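## Task

Lift the nut out of the brown box and set it in the tray, making sure no other object ends up in the tray. After that, put the brown box's own lid back on it. Everything must stay where it is without the robot supporting it. Finally, release your grip and move the gripper away.

## Robot and tools

ROBOT. There is one arm with a two-finger parallel gripper. Joint ranges in rad, base to tip: waist -3.491 to 3.491, shoulder -3.140 to 3.140, elbow -1.187 to 4.328, forearm roll -3.316 to 3.316, wrist pitch -3.140 to 3.140, wrist roll -3.927 to 3.927. Load limits in N m: waist, shoulder and elbow 140; forearm roll, wrist pitch and wrist roll 35.2. A carried object's weight adds to these loads.

FRAME. All poses use the scene frame. Its origin is on the table surface right under the arm's base. +z is up, and +y is to the left of someone facing along +x. The base may sit tilted on the table. At long reach the reported hand position can be somewhat wrong.

GRIPPER GEOMETRY. The fingers extend along the gripper's +z axis and close along its x axis. end_effector_position is the midpoint between the pads, and the fingertips reach 17.5 mm past it. Pure rotations pivot about that point, which lies 25 mm off the last joint's axis toward gripper -y. A flat block juts about 9 cm from that axis toward gripper -y and rotates with the hand, so watch its clearance.

ROW FORMAT. Every command row has 10 numbers in this order: x, y, z, qw, qx, qy, qz, position, force_limit, speed. x, y, z give an absolute target for the gripper point in metres. qw, qx, qy, qz give an absolute target orientation, w first. Both are in the scene frame. The last three numbers control the fingers and each lies in [-1, 1]. position: +1 means fully open (50 mm gap), about -0.65 means the pads meet, and -1 means grip, closing until something blocks the fingers. force_limit sets the maximum pad force: about 20 N at -1, 102 N at 0 and 185 N at +1, and the actual force can run up to roughly 17 % higher. speed sets how fast the finger gap changes: 20 mm/s at -1, 85 at 0 and 150 at +1.

execute_actions(actions). This takes a list of actions. Each action is a list of up to 15 rows, and each row is one 1/30 s control step. If an action has fewer than 15 rows, its last row is repeated for the remaining steps, so one action lasts 0.5 s. There is only one arm, so each step needs one row. An empty list just returns the current state and images. An action is rejected if its target lies more than 0.6 m from the gripper's starting position along any of the gripper's current axes. A malformed action, or a first action that fails this test against the last reported state, makes the whole call fail with no motion. At each step the commanded pose is clipped to within 70 mm and 16 degrees of the measured pose, and position is favoured over orientation. After an action the arm only continues as far as the last clipped pose, so a distant target needs several actions. Repeat the quaternion in every row, and do not copy a reported quaternion, because it may have drifted.

move(target, speed, blocking). target is one row as above, an absolute pose; its finger values are applied at the start. speed is the path's peak speed in m/s, from 0.002 to 0.5, default 0.25, and rotation is capped at twice that value in rad/s. The straight-line path takes 0.5 to 10 s and is cut off at 10 s. The hand turns the shorter way. It does not slow for obstacles and may lag, stray or overshoot the speed, especially near full reach. The move finishes when the path is done and the arm and fingers have settled, or 5 s after the path ends. The result adds a move: line. It gives the outcome (done, off_target, moving, held, fault), the limits that acted, and the distance from target. limits=paced means the pose was clipped. limits=held means a check blocked some steps, after which the arm may surge. With blocking=false you get a reply after 0.5 s while the arm keeps moving. Until the move is shown as finished, further rows and moves are refused, so use wait or stop.

wait(seconds): 0 to 10 s with the last command held; it returns early if a running move ends. stop(): brakes a running move and needs stopping room; the fingers keep moving. zoom_image(camera, region): camera is cam_head_left, cam_head_right or cam_wrist; region is [x0, y0, x1, y1] in pixels from the top-left, at most 504 by 504. finished_scene(scene): ends the given scene and cannot be undone; its result tells you whether the task succeeded and gives the next task.

RESULTS. The state line gives end_effector_position and end_effector_quat_wxyz. Hand target is the pose the controller is currently driving toward. A pose unreachable line means the clearance check, which includes the mounting block or post, altered or blocked the command. object_status values: 0 = fingers moving; 1 = blocked while opening; 2 = blocked while closing, a proper grip; 3 = reached the commanded position or the pads met, so usually empty-handed. Any new position value resets the status to 0 until the fingers settle. The fingers stay put until position changes by at least 0.01, and only then do new force_limit or speed values apply. To loosen a grip, open first. After a grip at force_limit -1, the status can remain 2 even after the object is lost. Gripping a fixed object off-centre weakens the grip over time. Gap in mm ≈ (250 - position_measured) × 0.202.

CAMERAS. Images come in this order: cam_head_left 896x504, cam_head_right 896x504, cam_wrist 616x616 (fisheye). Calibration data is provided but is only approximate, within a few degrees and millimetres.

AVOID. Do not knock or place anything off the table. Contact torque at a joint limit, or an external force of 150 N, triggers a fault that stops the arm for 10 s and skips the rest of the call. The arm is stiff, so aiming even slightly beyond a firm contact can fault it, and faster contacts hit harder. Avoid drops, slips, slams and hard pushes. Objects may be tugged or nudged at times, so check the grip. A MOTOR HOT warning means you should reduce holding load, or an OVER-TEMPERATURE FAULT will brake the arm.

Each tool is called after ">>>" by a JSON object that holds its "op" and its "data", one argument or row to a line.

## Session

I'll start by looking at the scene.

>>> {"op": "execute_actions", "data": {
  "actions": []
}}

Scene clock: 0.00 s.
end_effector_position=(+1.0618, +0.0100, +0.1373) position_measured=3 object_status=3 end_effector_quat_wxyz=(+0.331, +0.905, +0.097, +0.250)
Joint positions: [ 0.522  0.449  0.44   1.604 -1.062 -2.572]
Joint velocities: [-0.002 -0.     0.     0.    -0.    -0.001]
Hand target: +1.062, +0.010, +0.137; +0.331, +0.905, +0.097, +0.250

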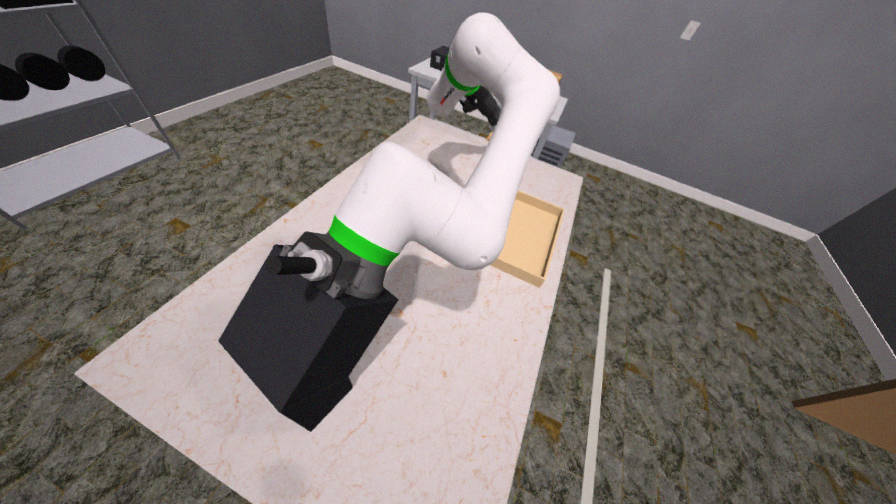

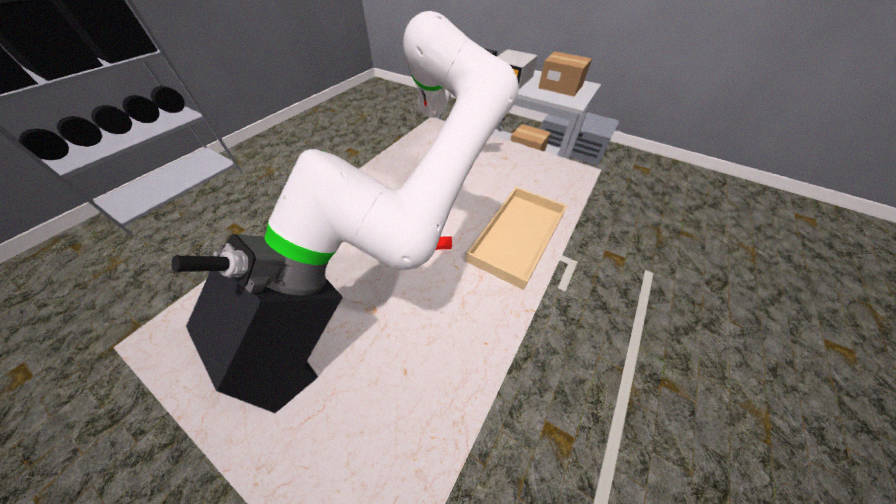

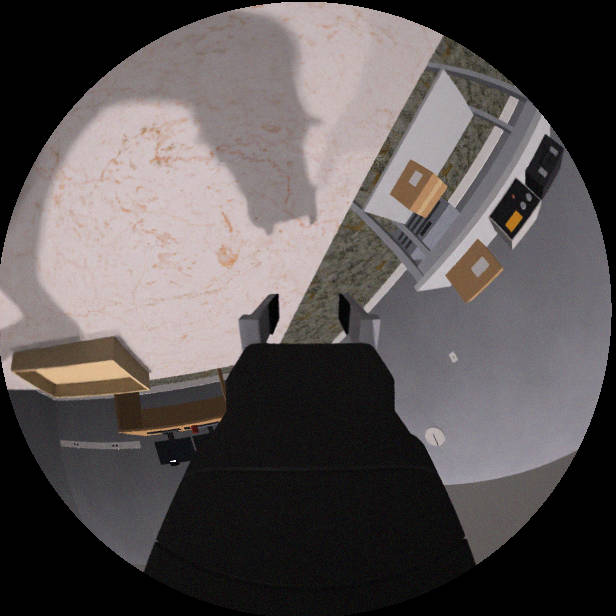

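>>> {"op": "move", "data": {
  "target": [0.7, 0.0, 0.5, 0, 1, 0, 0, 1, 0, 0],
  "speed": 0.25
}}

Scene clock: 5.37 s.
end_effector_position=(+0.7006, -0.0011, +0.5014) position_measured=3 object_status=3 end_effector_quat_wxyz=(+0.001, +1.000, -0.000, +0.002)
Joint positions: [ 1.637 -0.47   0.114  0.987 -2.058 -2.555]
Joint velocities: [ 0.002 -0.001 -0.001  0.001 -0.    -0.001]
Hand target: +0.701, -0.001, +0.501; +0.001, +1.000, -0.000, +0.002
Off the commanded pose: 0.002 m, 0 deg.
move: done
camera_calibration (this result's frames):
cam_wrist: T_world_to_cam=[[0.999732, 0.0191144, -0.0130688, -0.696731], [0.0218838, -0.964404, 0.263526, -0.142813], [-0.00756643, -0.263741, -0.964564, 0.638562], [0, 0, 0, 1]] pos_world=[0.704502, 0.0440037, 0.644464]

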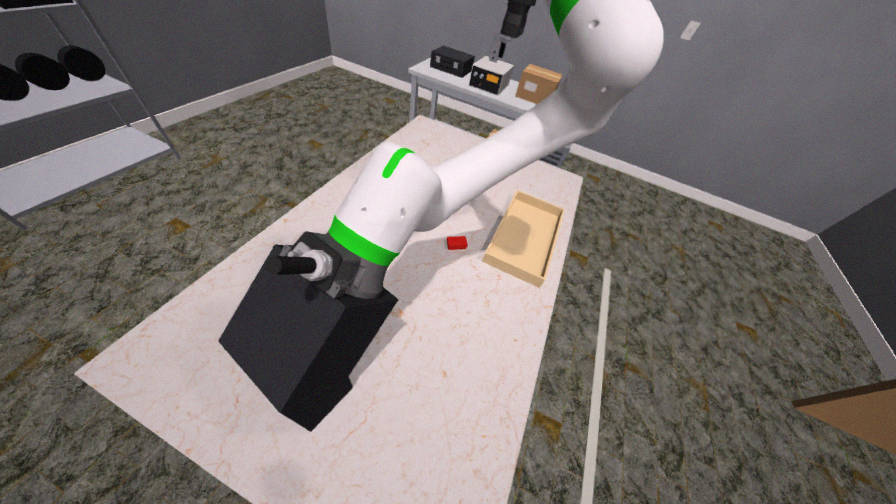

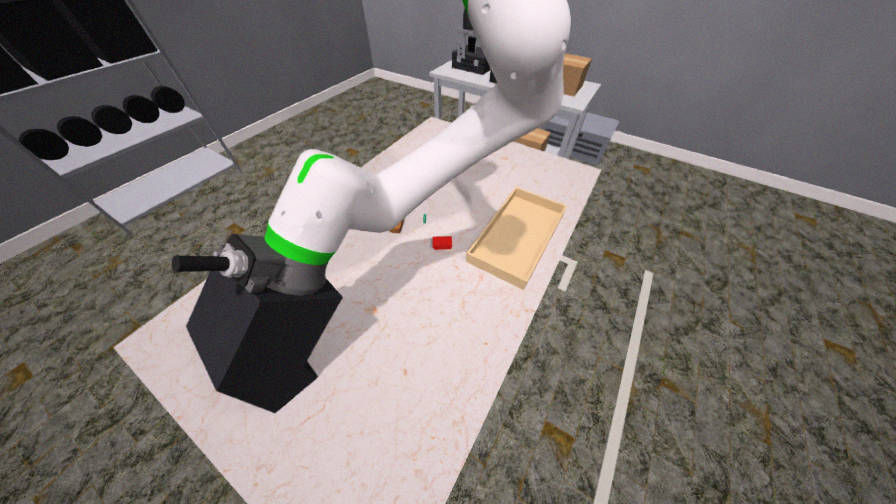

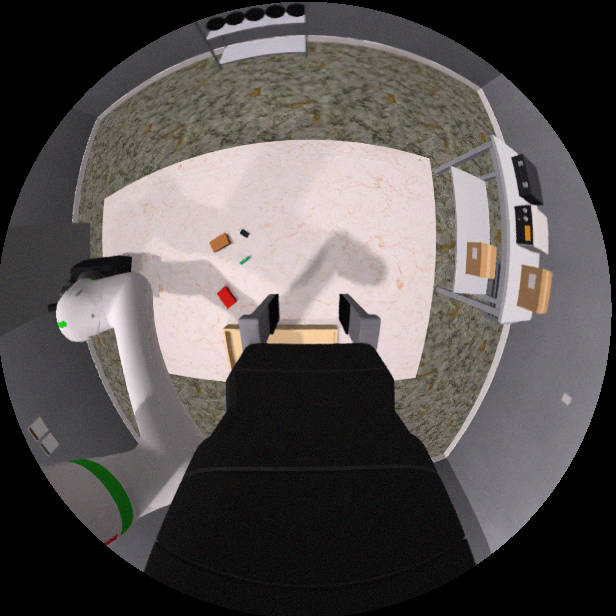

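>>> {"op": "zoom_image", "data": {
  "camera": "cam_wrist",
  "region": [160, 200, 320, 330]
}}

Region (160, 200, 320, 330) of cam_wrist's 616x616 image, scaled by 3.150, with more detail than that image has; it fills the top 410 rows of this view, and the rest is white.

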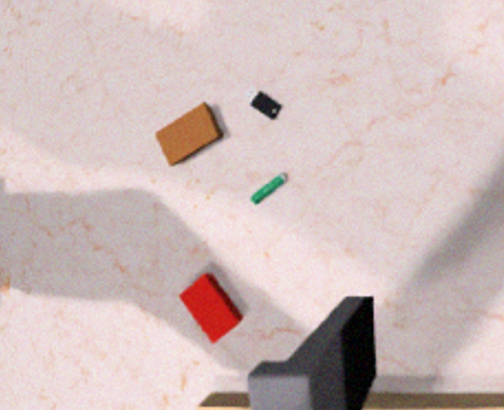

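>>> {"op": "move", "data": {
  "target": [0.45, 0.04, 0.25, 0, 1, 0, 0, 1, 0, 0],
  "speed": 0.25
}}

Scene clock: 16.53 s.
end_effector_position=(+0.4494, +0.0393, +0.2496) position_measured=3 object_status=3 end_effector_quat_wxyz=(-0.000, +1.000, +0.000, -0.000)
Joint positions: [ 1.629 -0.946 -0.944  0.834 -1.689 -3.03 ]
Joint velocities: [-0.004  0.     0.003 -0.003  0.003  0.002]
Hand target: +0.449, +0.039, +0.250; -0.000, +1.000, -0.000, -0.000
Off the commanded pose: 0.001 m, 0 deg.
move: done
camera_calibration (this result's frames):
cam_wrist: T_world_to_cam=[[0.999665, 0.0193498, -0.0172127, -0.448634], [0.0231855, -0.964799, 0.261964, -0.0321455], [-0.0115378, -0.262275, -0.964924, 0.406279], [0, 0, 0, 1]] pos_world=[0.453916, 0.0842238, 0.392727]

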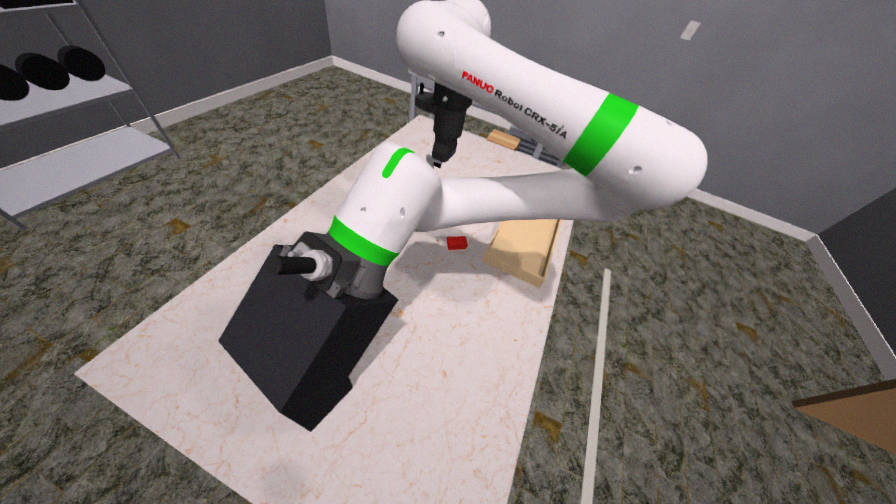

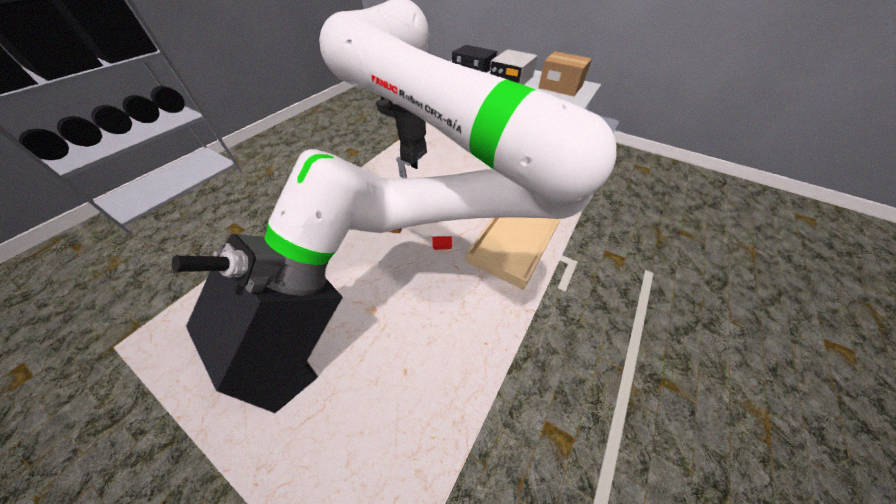

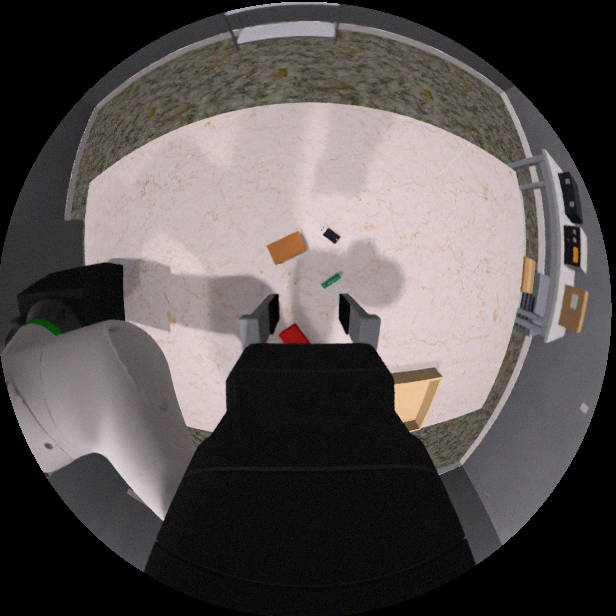

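>>> {"op": "zoom_image", "data": {
  "camera": "cam_wrist",
  "region": [240, 210, 360, 300]
}}

Region (240, 210, 360, 300) of cam_wrist's 616x616 image, scaled by 4.200, with more detail than that image has; it fills the top 378 rows of this view, and the rest is white.

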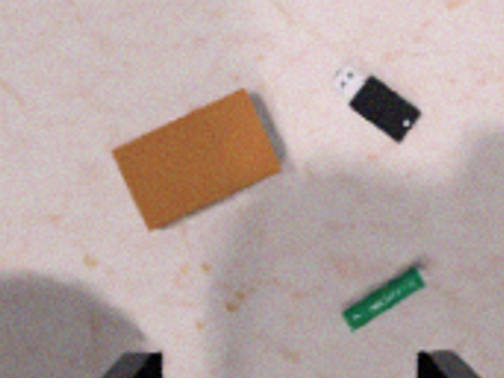

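>>> {"op": "move", "data": {
  "target": [0.69, 0.226, 0.06, 0, 0.537, 0.843, 0, 1, 0, 0],
  "speed": 0.25
}}

Scene clock: 68.83 s.
end_effector_position=(+0.6891, +0.2266, +0.0602) position_measured=3 object_status=3 end_effector_quat_wxyz=(-0.001, +0.537, +0.843, -0.000)
Joint positions: [ 0.889  0.18  -0.133  0.883 -0.932 -0.768]
Joint velocities: [-0.001  0.     0.001 -0.    -0.001  0.001]
Hand target: +0.689, +0.227, +0.060; -0.001, +0.537, +0.843, -0.000
Off the commanded pose: 0.001 m, 0 deg.
move: done
camera_calibration (this result's frames):
cam_wrist: T_world_to_cam=[[-0.439583, 0.898075, -0.0151006, 0.0973948], [0.865338, 0.427946, 0.260868, -0.703204], [0.240741, 0.101606, -0.965256, 0.0191138], [0, 0, 0, 1]] pos_world=[0.646721, 0.211524, 0.203364]

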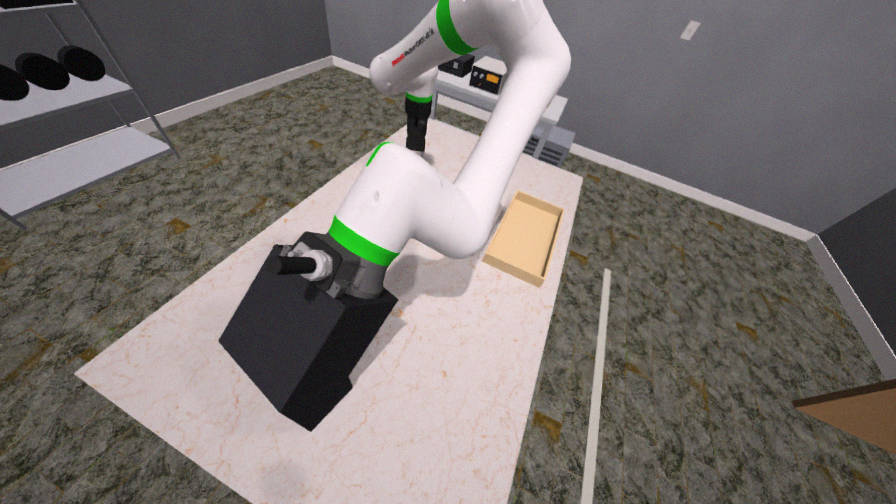

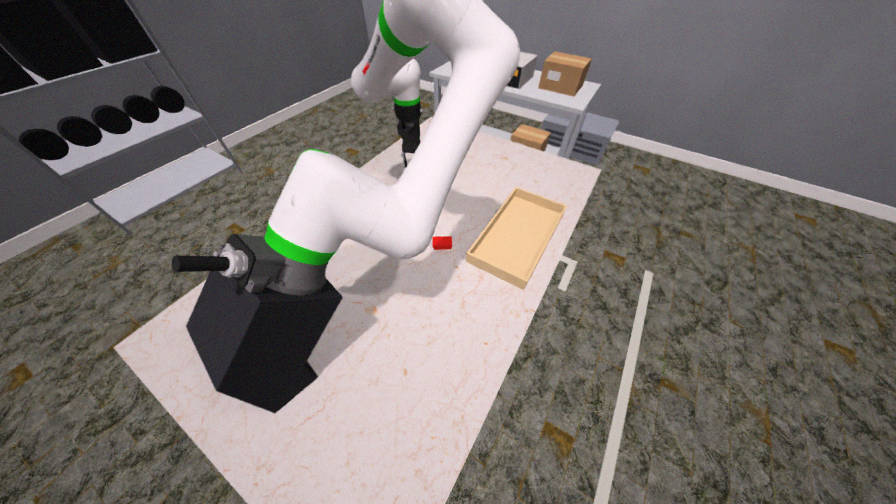

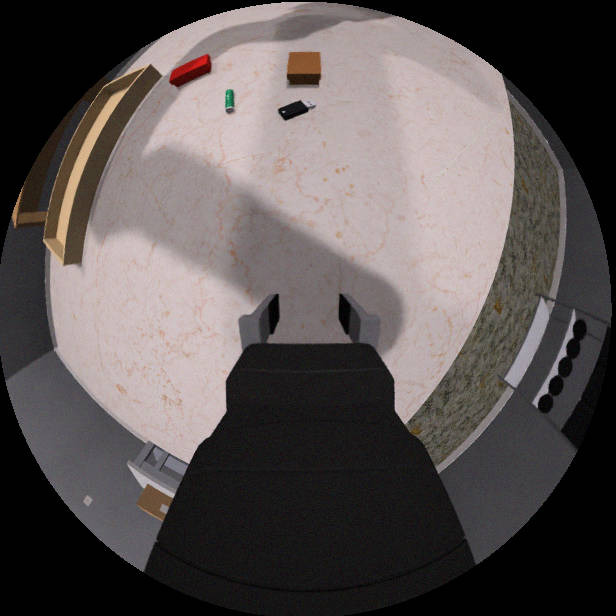

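>>> {"op": "zoom_image", "data": {
  "camera": "cam_wrist",
  "region": [260, 30, 350, 110]
}}

Region (260, 30, 350, 110) of cam_wrist's 616x616 image, scaled by 5.600, with more detail than that image has.

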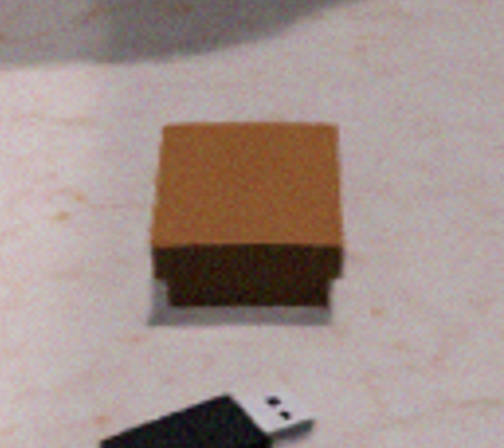

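>>> {"op": "move", "data": {
  "target": [0.418, 0.1, 0.12, 0, 0.5388, 0.8424, 0, 1, 0, 0],
  "speed": 0.25
}}

Scene clock: 101.90 s.
end_effector_position=(+0.4182, +0.0990, +0.1199) position_measured=3 object_status=3 end_effector_quat_wxyz=(+0.000, +0.539, +0.842, -0.000)
Joint positions: [ 1.107 -0.458 -1.029  1.03  -0.946 -1.175]
Joint velocities: [-0.001 -0.001 -0.001 -0.001 -0.001 -0.   ]
Hand target: +0.418, +0.099, +0.120; +0.000, +0.539, +0.842, -0.000
Off the commanded pose: 0.001 m, 0 deg.
move: done
camera_calibration (this result's frames):
cam_wrist: T_world_to_cam=[[-0.436905, 0.899351, -0.0168039, 0.0927097], [0.866156, 0.425672, 0.261871, -0.430036], [0.242667, 0.0998581, -0.964956, 0.154308], [0, 0, 0, 1]] pos_world=[0.375538, 0.0842668, 0.263072]

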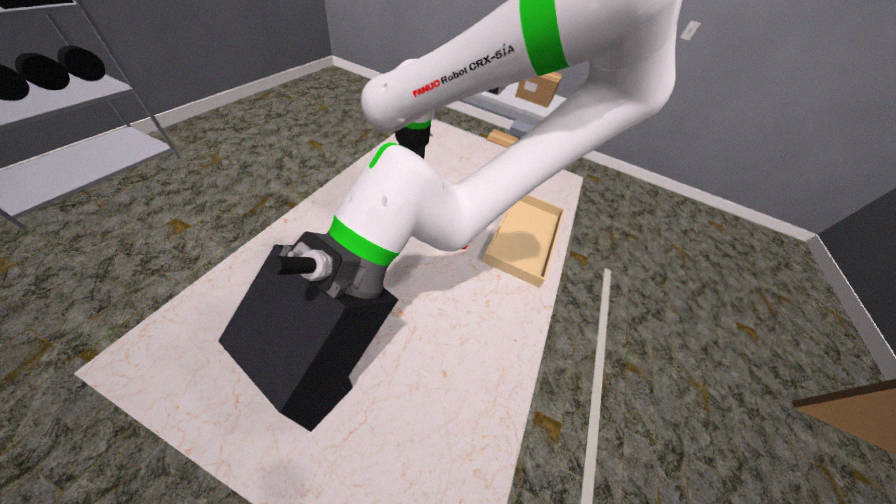

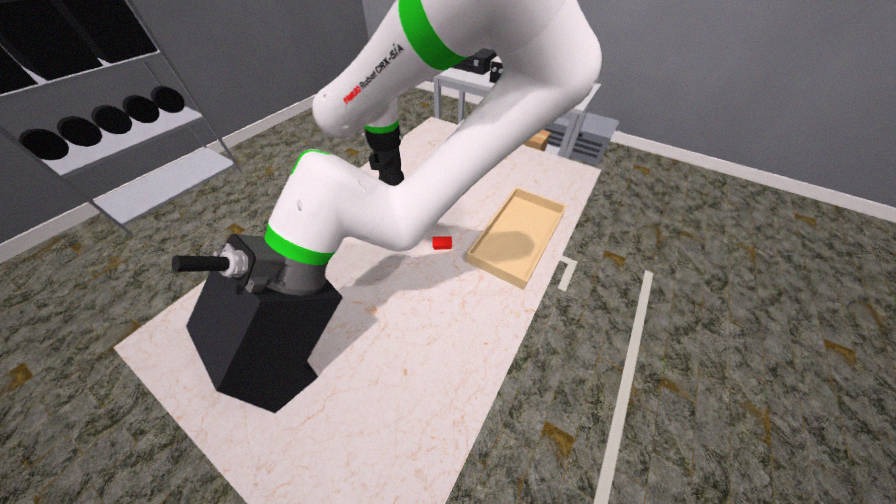

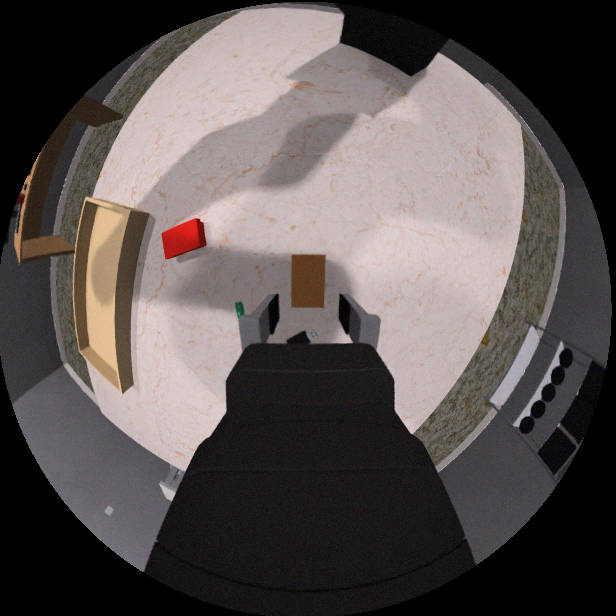

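>>> {"op": "zoom_image", "data": {
  "camera": "cam_wrist",
  "region": [230, 230, 390, 350]
}}

Region (230, 230, 390, 350) of cam_wrist's 616x616 image, scaled by 3.150, with more detail than that image has; it fills the top 378 rows of this view, and the rest is white.

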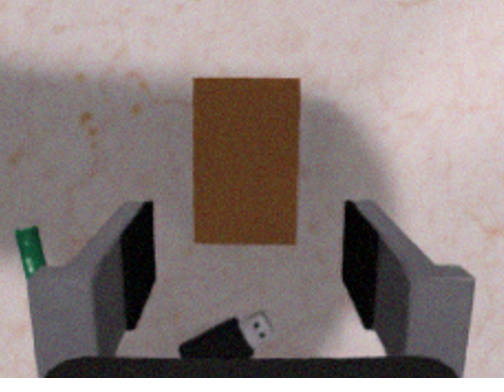

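>>> {"op": "move", "data": {
  "target": [0.409, 0.095, 0.06, 0, 0.5388, 0.8424, 0, 1, 0, 0],
  "speed": 0.1
}}

Scene clock: 129.83 s.
end_effector_position=(+0.4087, +0.0951, +0.0602) position_measured=3 object_status=3 end_effector_quat_wxyz=(-0.000, +0.539, +0.842, -0.000)
Joint positions: [ 0.847 -0.322 -1.081  1.274 -0.682 -1.295]
Joint velocities: [-0.001  0.    -0.001  0.003  0.001 -0.002]
Hand target: +0.409, +0.095, +0.060; -0.000, +0.539, +0.842, -0.000
Off the commanded pose: 0.000 m, 0 deg.
move: done
camera_calibration (this result's frames):
cam_wrist: T_world_to_cam=[[-0.436395, 0.899616, -0.0158331, 0.0907973], [0.866608, 0.424986, 0.26149, -0.404563], [0.24197, 0.100392, -0.965076, 0.0995926], [0, 0, 0, 1]] pos_world=[0.366123, 0.0802527, 0.203341]

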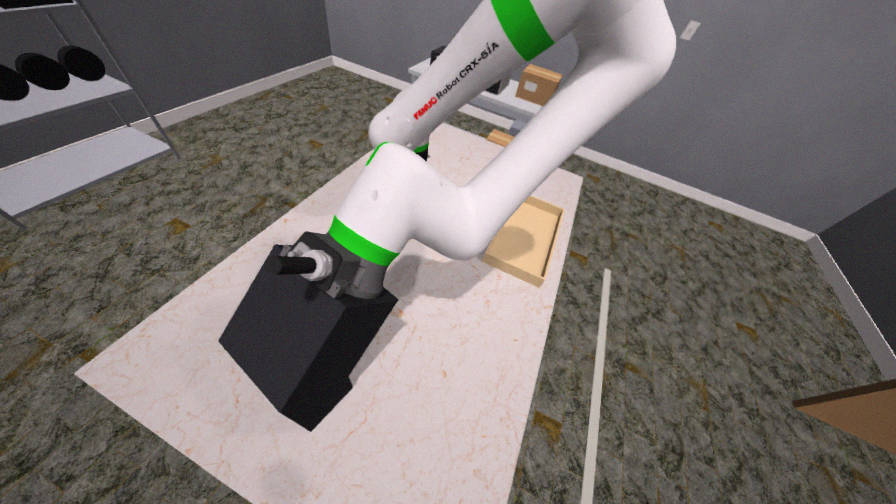

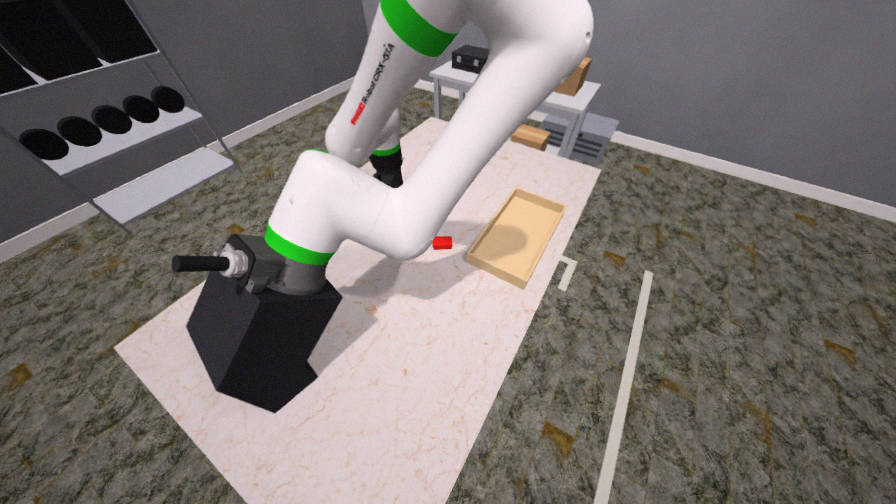

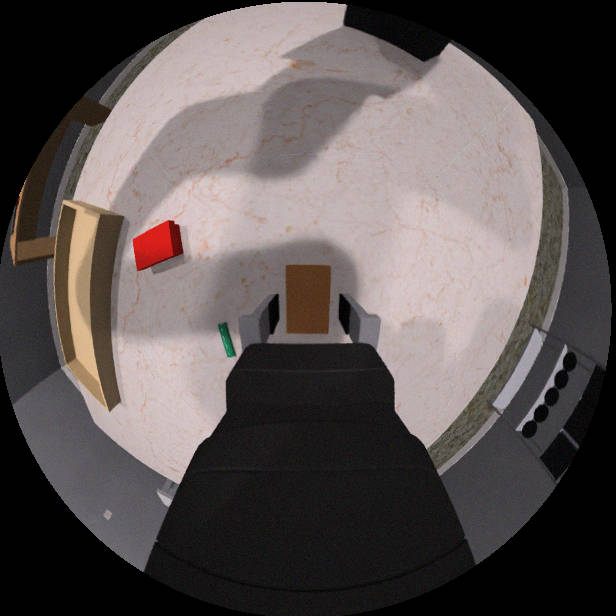

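>>> {"op": "move", "data": {
  "target": [0.409, 0.095, 0.028, 0, 0.5388, 0.8424, 0, 1, 0, 0],
  "speed": 0.05
}}

Scene clock: 133.27 s.
end_effector_position=(+0.4090, +0.0952, +0.0282) position_measured=3 object_status=3 end_effector_quat_wxyz=(-0.000, +0.539, +0.842, +0.000)
Joint positions: [ 0.685 -0.231 -1.08   1.487 -0.555 -1.411]
Joint velocities: [-0.001  0.001 -0.004  0.007  0.003 -0.004]
Hand target: +0.409, +0.095, +0.028; -0.000, +0.539, +0.842, -0.000
Off the commanded pose: 0.000 m, 0 deg.
move: done
camera_calibration (this result's frames):
cam_wrist: T_world_to_cam=[[-0.436273, 0.89967, -0.0161247, 0.0903161], [0.86651, 0.424889, 0.261974, -0.396523], [0.242542, 0.10032, -0.96494, 0.0683705], [0, 0, 0, 1]] pos_world=[0.366411, 0.0803646, 0.171309]

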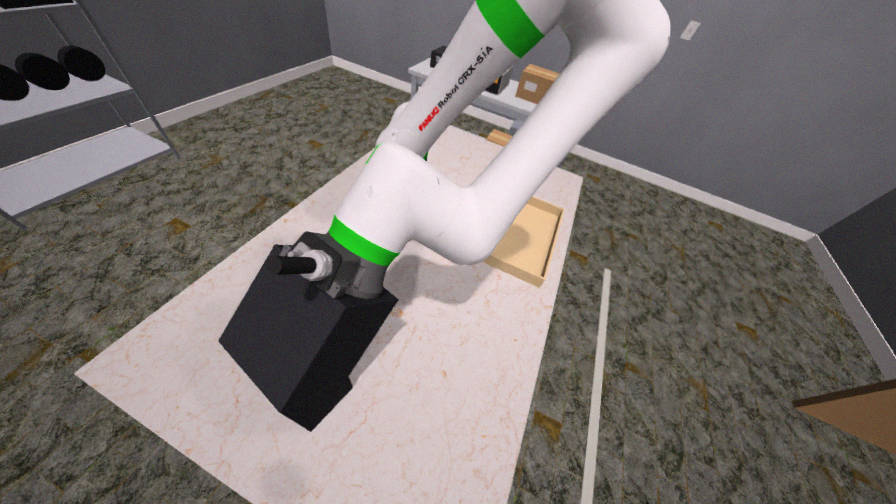

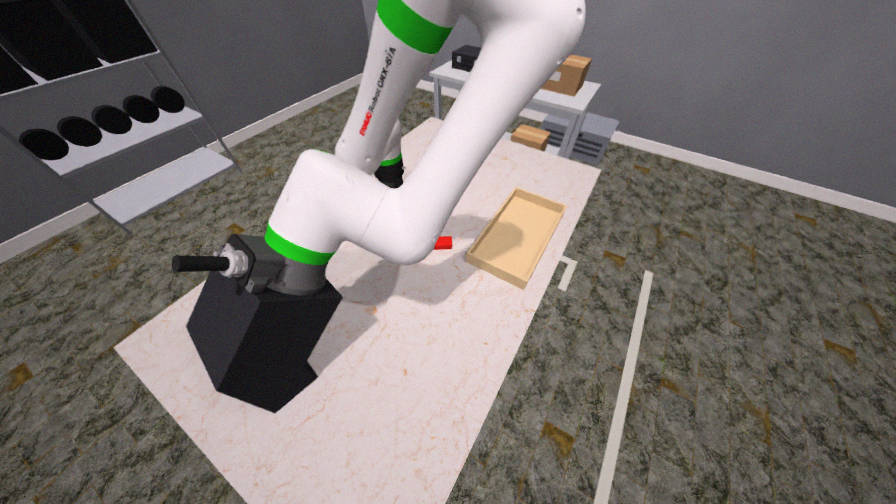

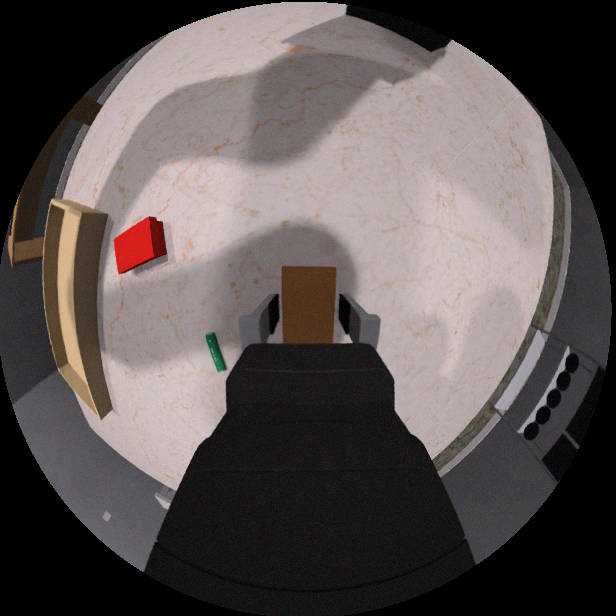

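>>> {"op": "move", "data": {
  "target": [0.409, 0.095, 0.028, 0, 0.5388, 0.8424, 0, -1, -0.5, 0],
  "speed": 0.05
}}

Scene clock: 136.83 s.
end_effector_position=(+0.4090, +0.0950, +0.0280) position_measured=55 object_status=2 end_effector_quat_wxyz=(-0.000, +0.539, +0.842, -0.000)
Joint positions: [ 0.683 -0.23  -1.08   1.489 -0.554 -1.412]
Joint velocities: [ 0.    -0.    -0.    -0.     0.001 -0.   ]
Hand target: +0.409, +0.095, +0.028; -0.000, +0.539, +0.842, -0.000
Off the commanded pose: 0.000 m, 0 deg.
move: done
camera_calibration (this result's frames):
cam_wrist: T_world_to_cam=[[-0.43671, 0.89945, -0.0165579, 0.0906876], [0.866246, 0.425411, 0.262, -0.396262], [0.242699, 0.100075, -0.964926, 0.0681934], [0, 0, 0, 1]] pos_world=[0.366314, 0.0801811, 0.171124]

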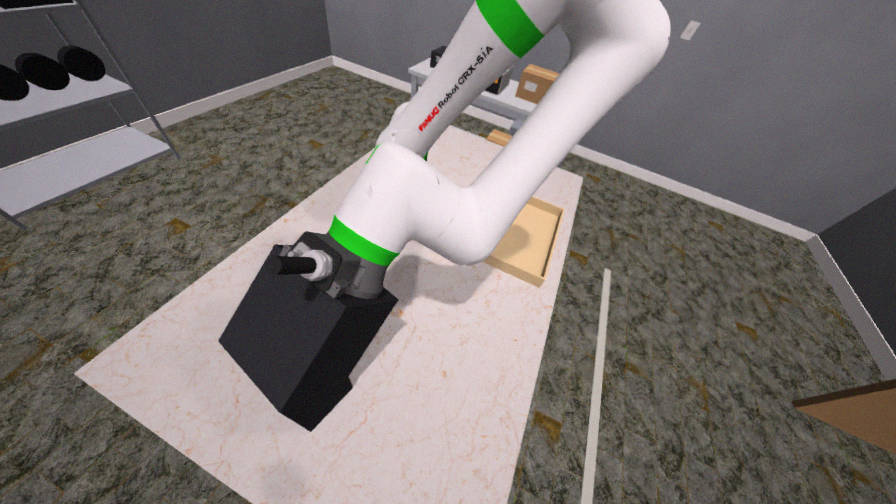

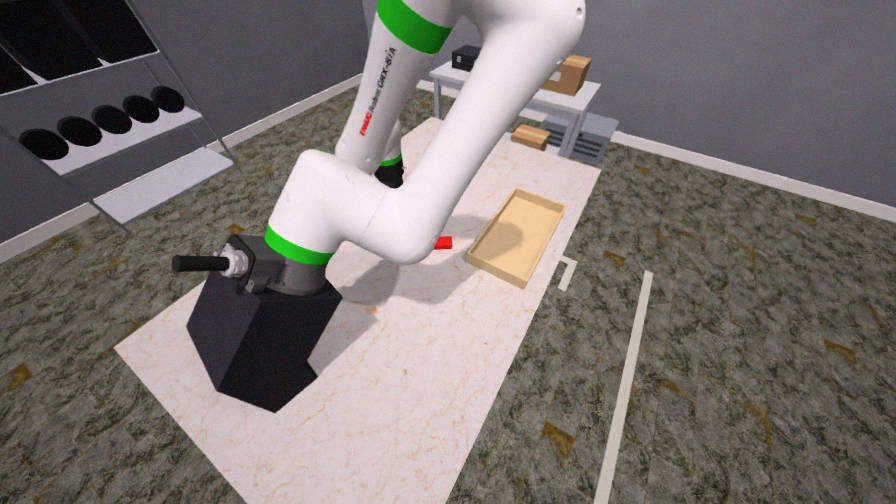

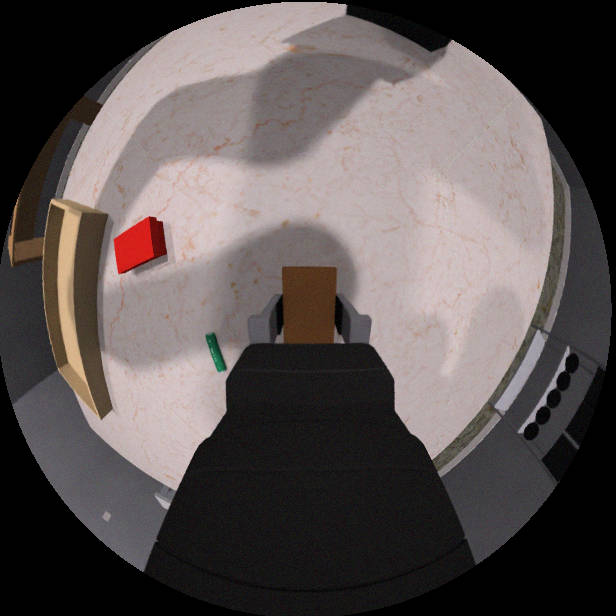

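>>> {"op": "move", "data": {
  "target": [0.409, 0.095, 0.075, 0, 0.5388, 0.8424, 0, -1, -0.5, 0],
  "speed": 0.04
}}

Scene clock: 140.27 s.
end_effector_position=(+0.4093, +0.0948, +0.0748) position_measured=55 object_status=2 end_effector_quat_wxyz=(+0.000, +0.539, +0.843, +0.000)
Joint positions: [ 0.915 -0.362 -1.077  1.202 -0.745 -1.258]
Joint velocities: [ 0.001 -0.     0.    -0.    -0.    -0.001]
Hand target: +0.409, +0.095, +0.075; +0.000, +0.539, +0.843, +0.000
Off the commanded pose: 0.000 m, 0 deg.
move: done
camera_calibration (this result's frames):
cam_wrist: T_world_to_cam=[[-0.437003, 0.899294, -0.017259, 0.0919715], [0.865895, 0.425811, 0.262508, -0.408692], [0.243421, 0.0997722, -0.964776, 0.113029], [0, 0, 0, 1]] pos_world=[0.366562, 0.0800388, 0.217919]

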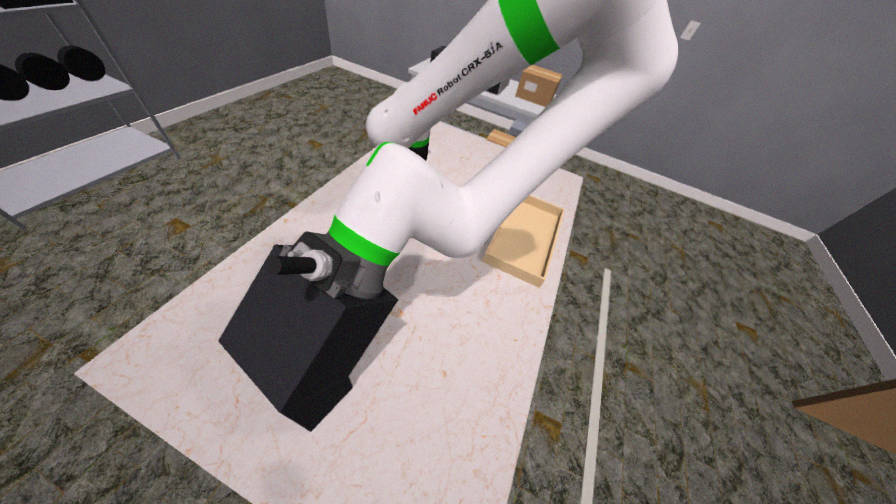

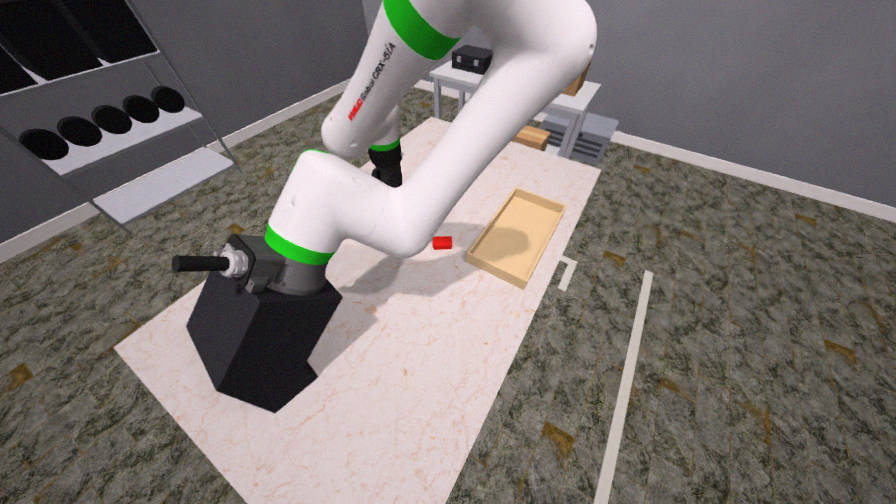

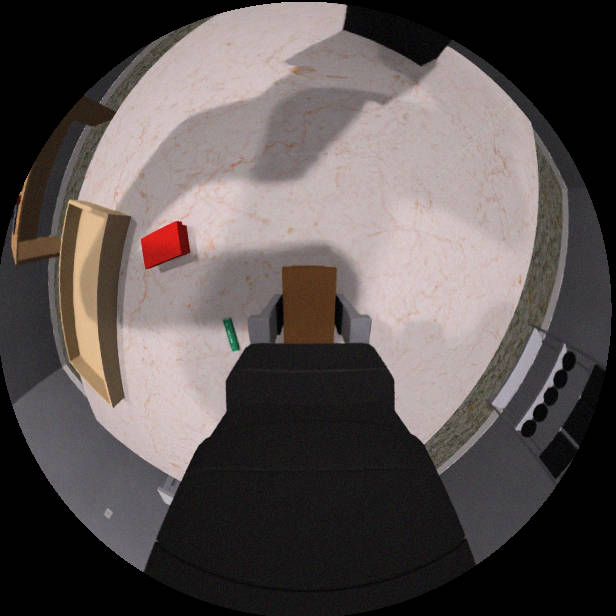

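>>> {"op": "move", "data": {
  "target": [0.6, 0.183, 0.075, 0, 0.5388, 0.8424, 0, -1, -0.5, 0],
  "speed": 0.15
}}

Scene clock: 147.67 s.
end_effector_position=(+0.6000, +0.1836, +0.0750) position_measured=55 object_status=2 end_effector_quat_wxyz=(+0.000, +0.539, +0.842, +0.000)
Joint positions: [ 0.911 -0.018 -0.473  0.978 -0.864 -0.935]
Joint velocities: [-0.001  0.001  0.001 -0.001  0.     0.001]
Hand target: +0.600, +0.184, +0.075; +0.000, +0.539, +0.842, +0.000
Off the commanded pose: 0.001 m, 0 deg.
move: done
camera_calibration (this result's frames):
cam_wrist: T_world_to_cam=[[-0.43667, 0.899465, -0.0168021, 0.0952322], [0.866117, 0.425384, 0.262468, -0.61173], [0.243228, 0.100059, -0.964794, 0.0579417], [0, 0, 0, 1]] pos_world=[0.557322, 0.168764, 0.218062]

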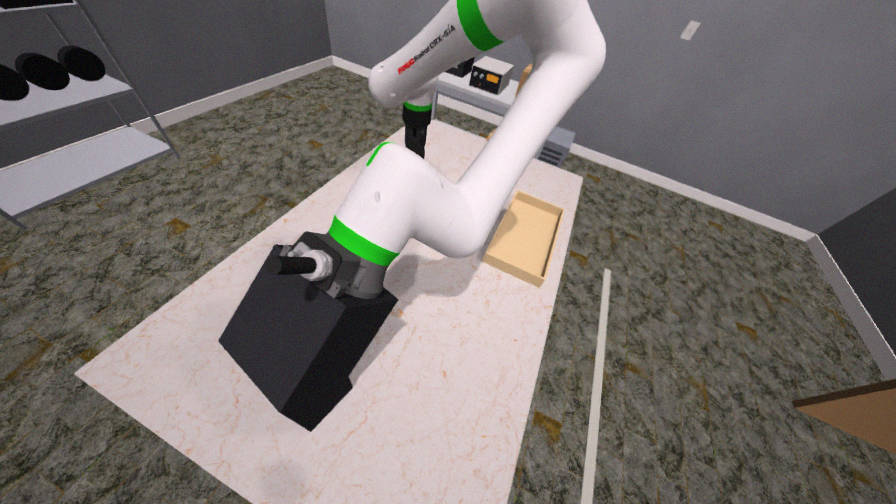

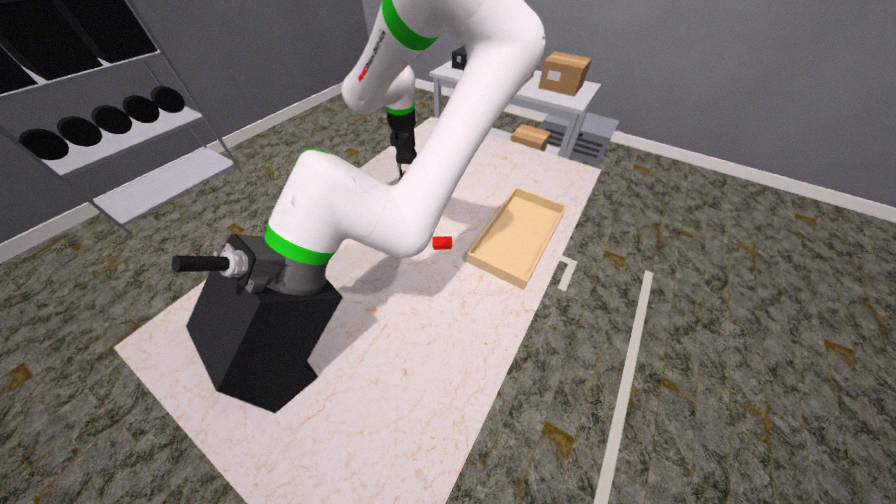

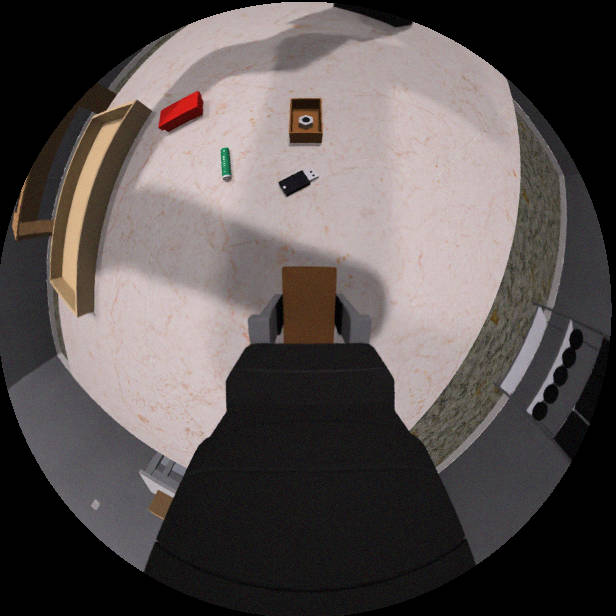

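>>> {"op": "zoom_image", "data": {
  "camera": "cam_wrist",
  "region": [260, 80, 350, 160]
}}

Region (260, 80, 350, 160) of cam_wrist's 616x616 image, scaled by 5.600, with more detail than that image has.

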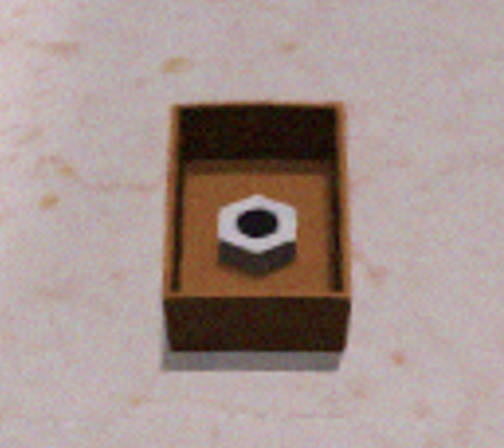

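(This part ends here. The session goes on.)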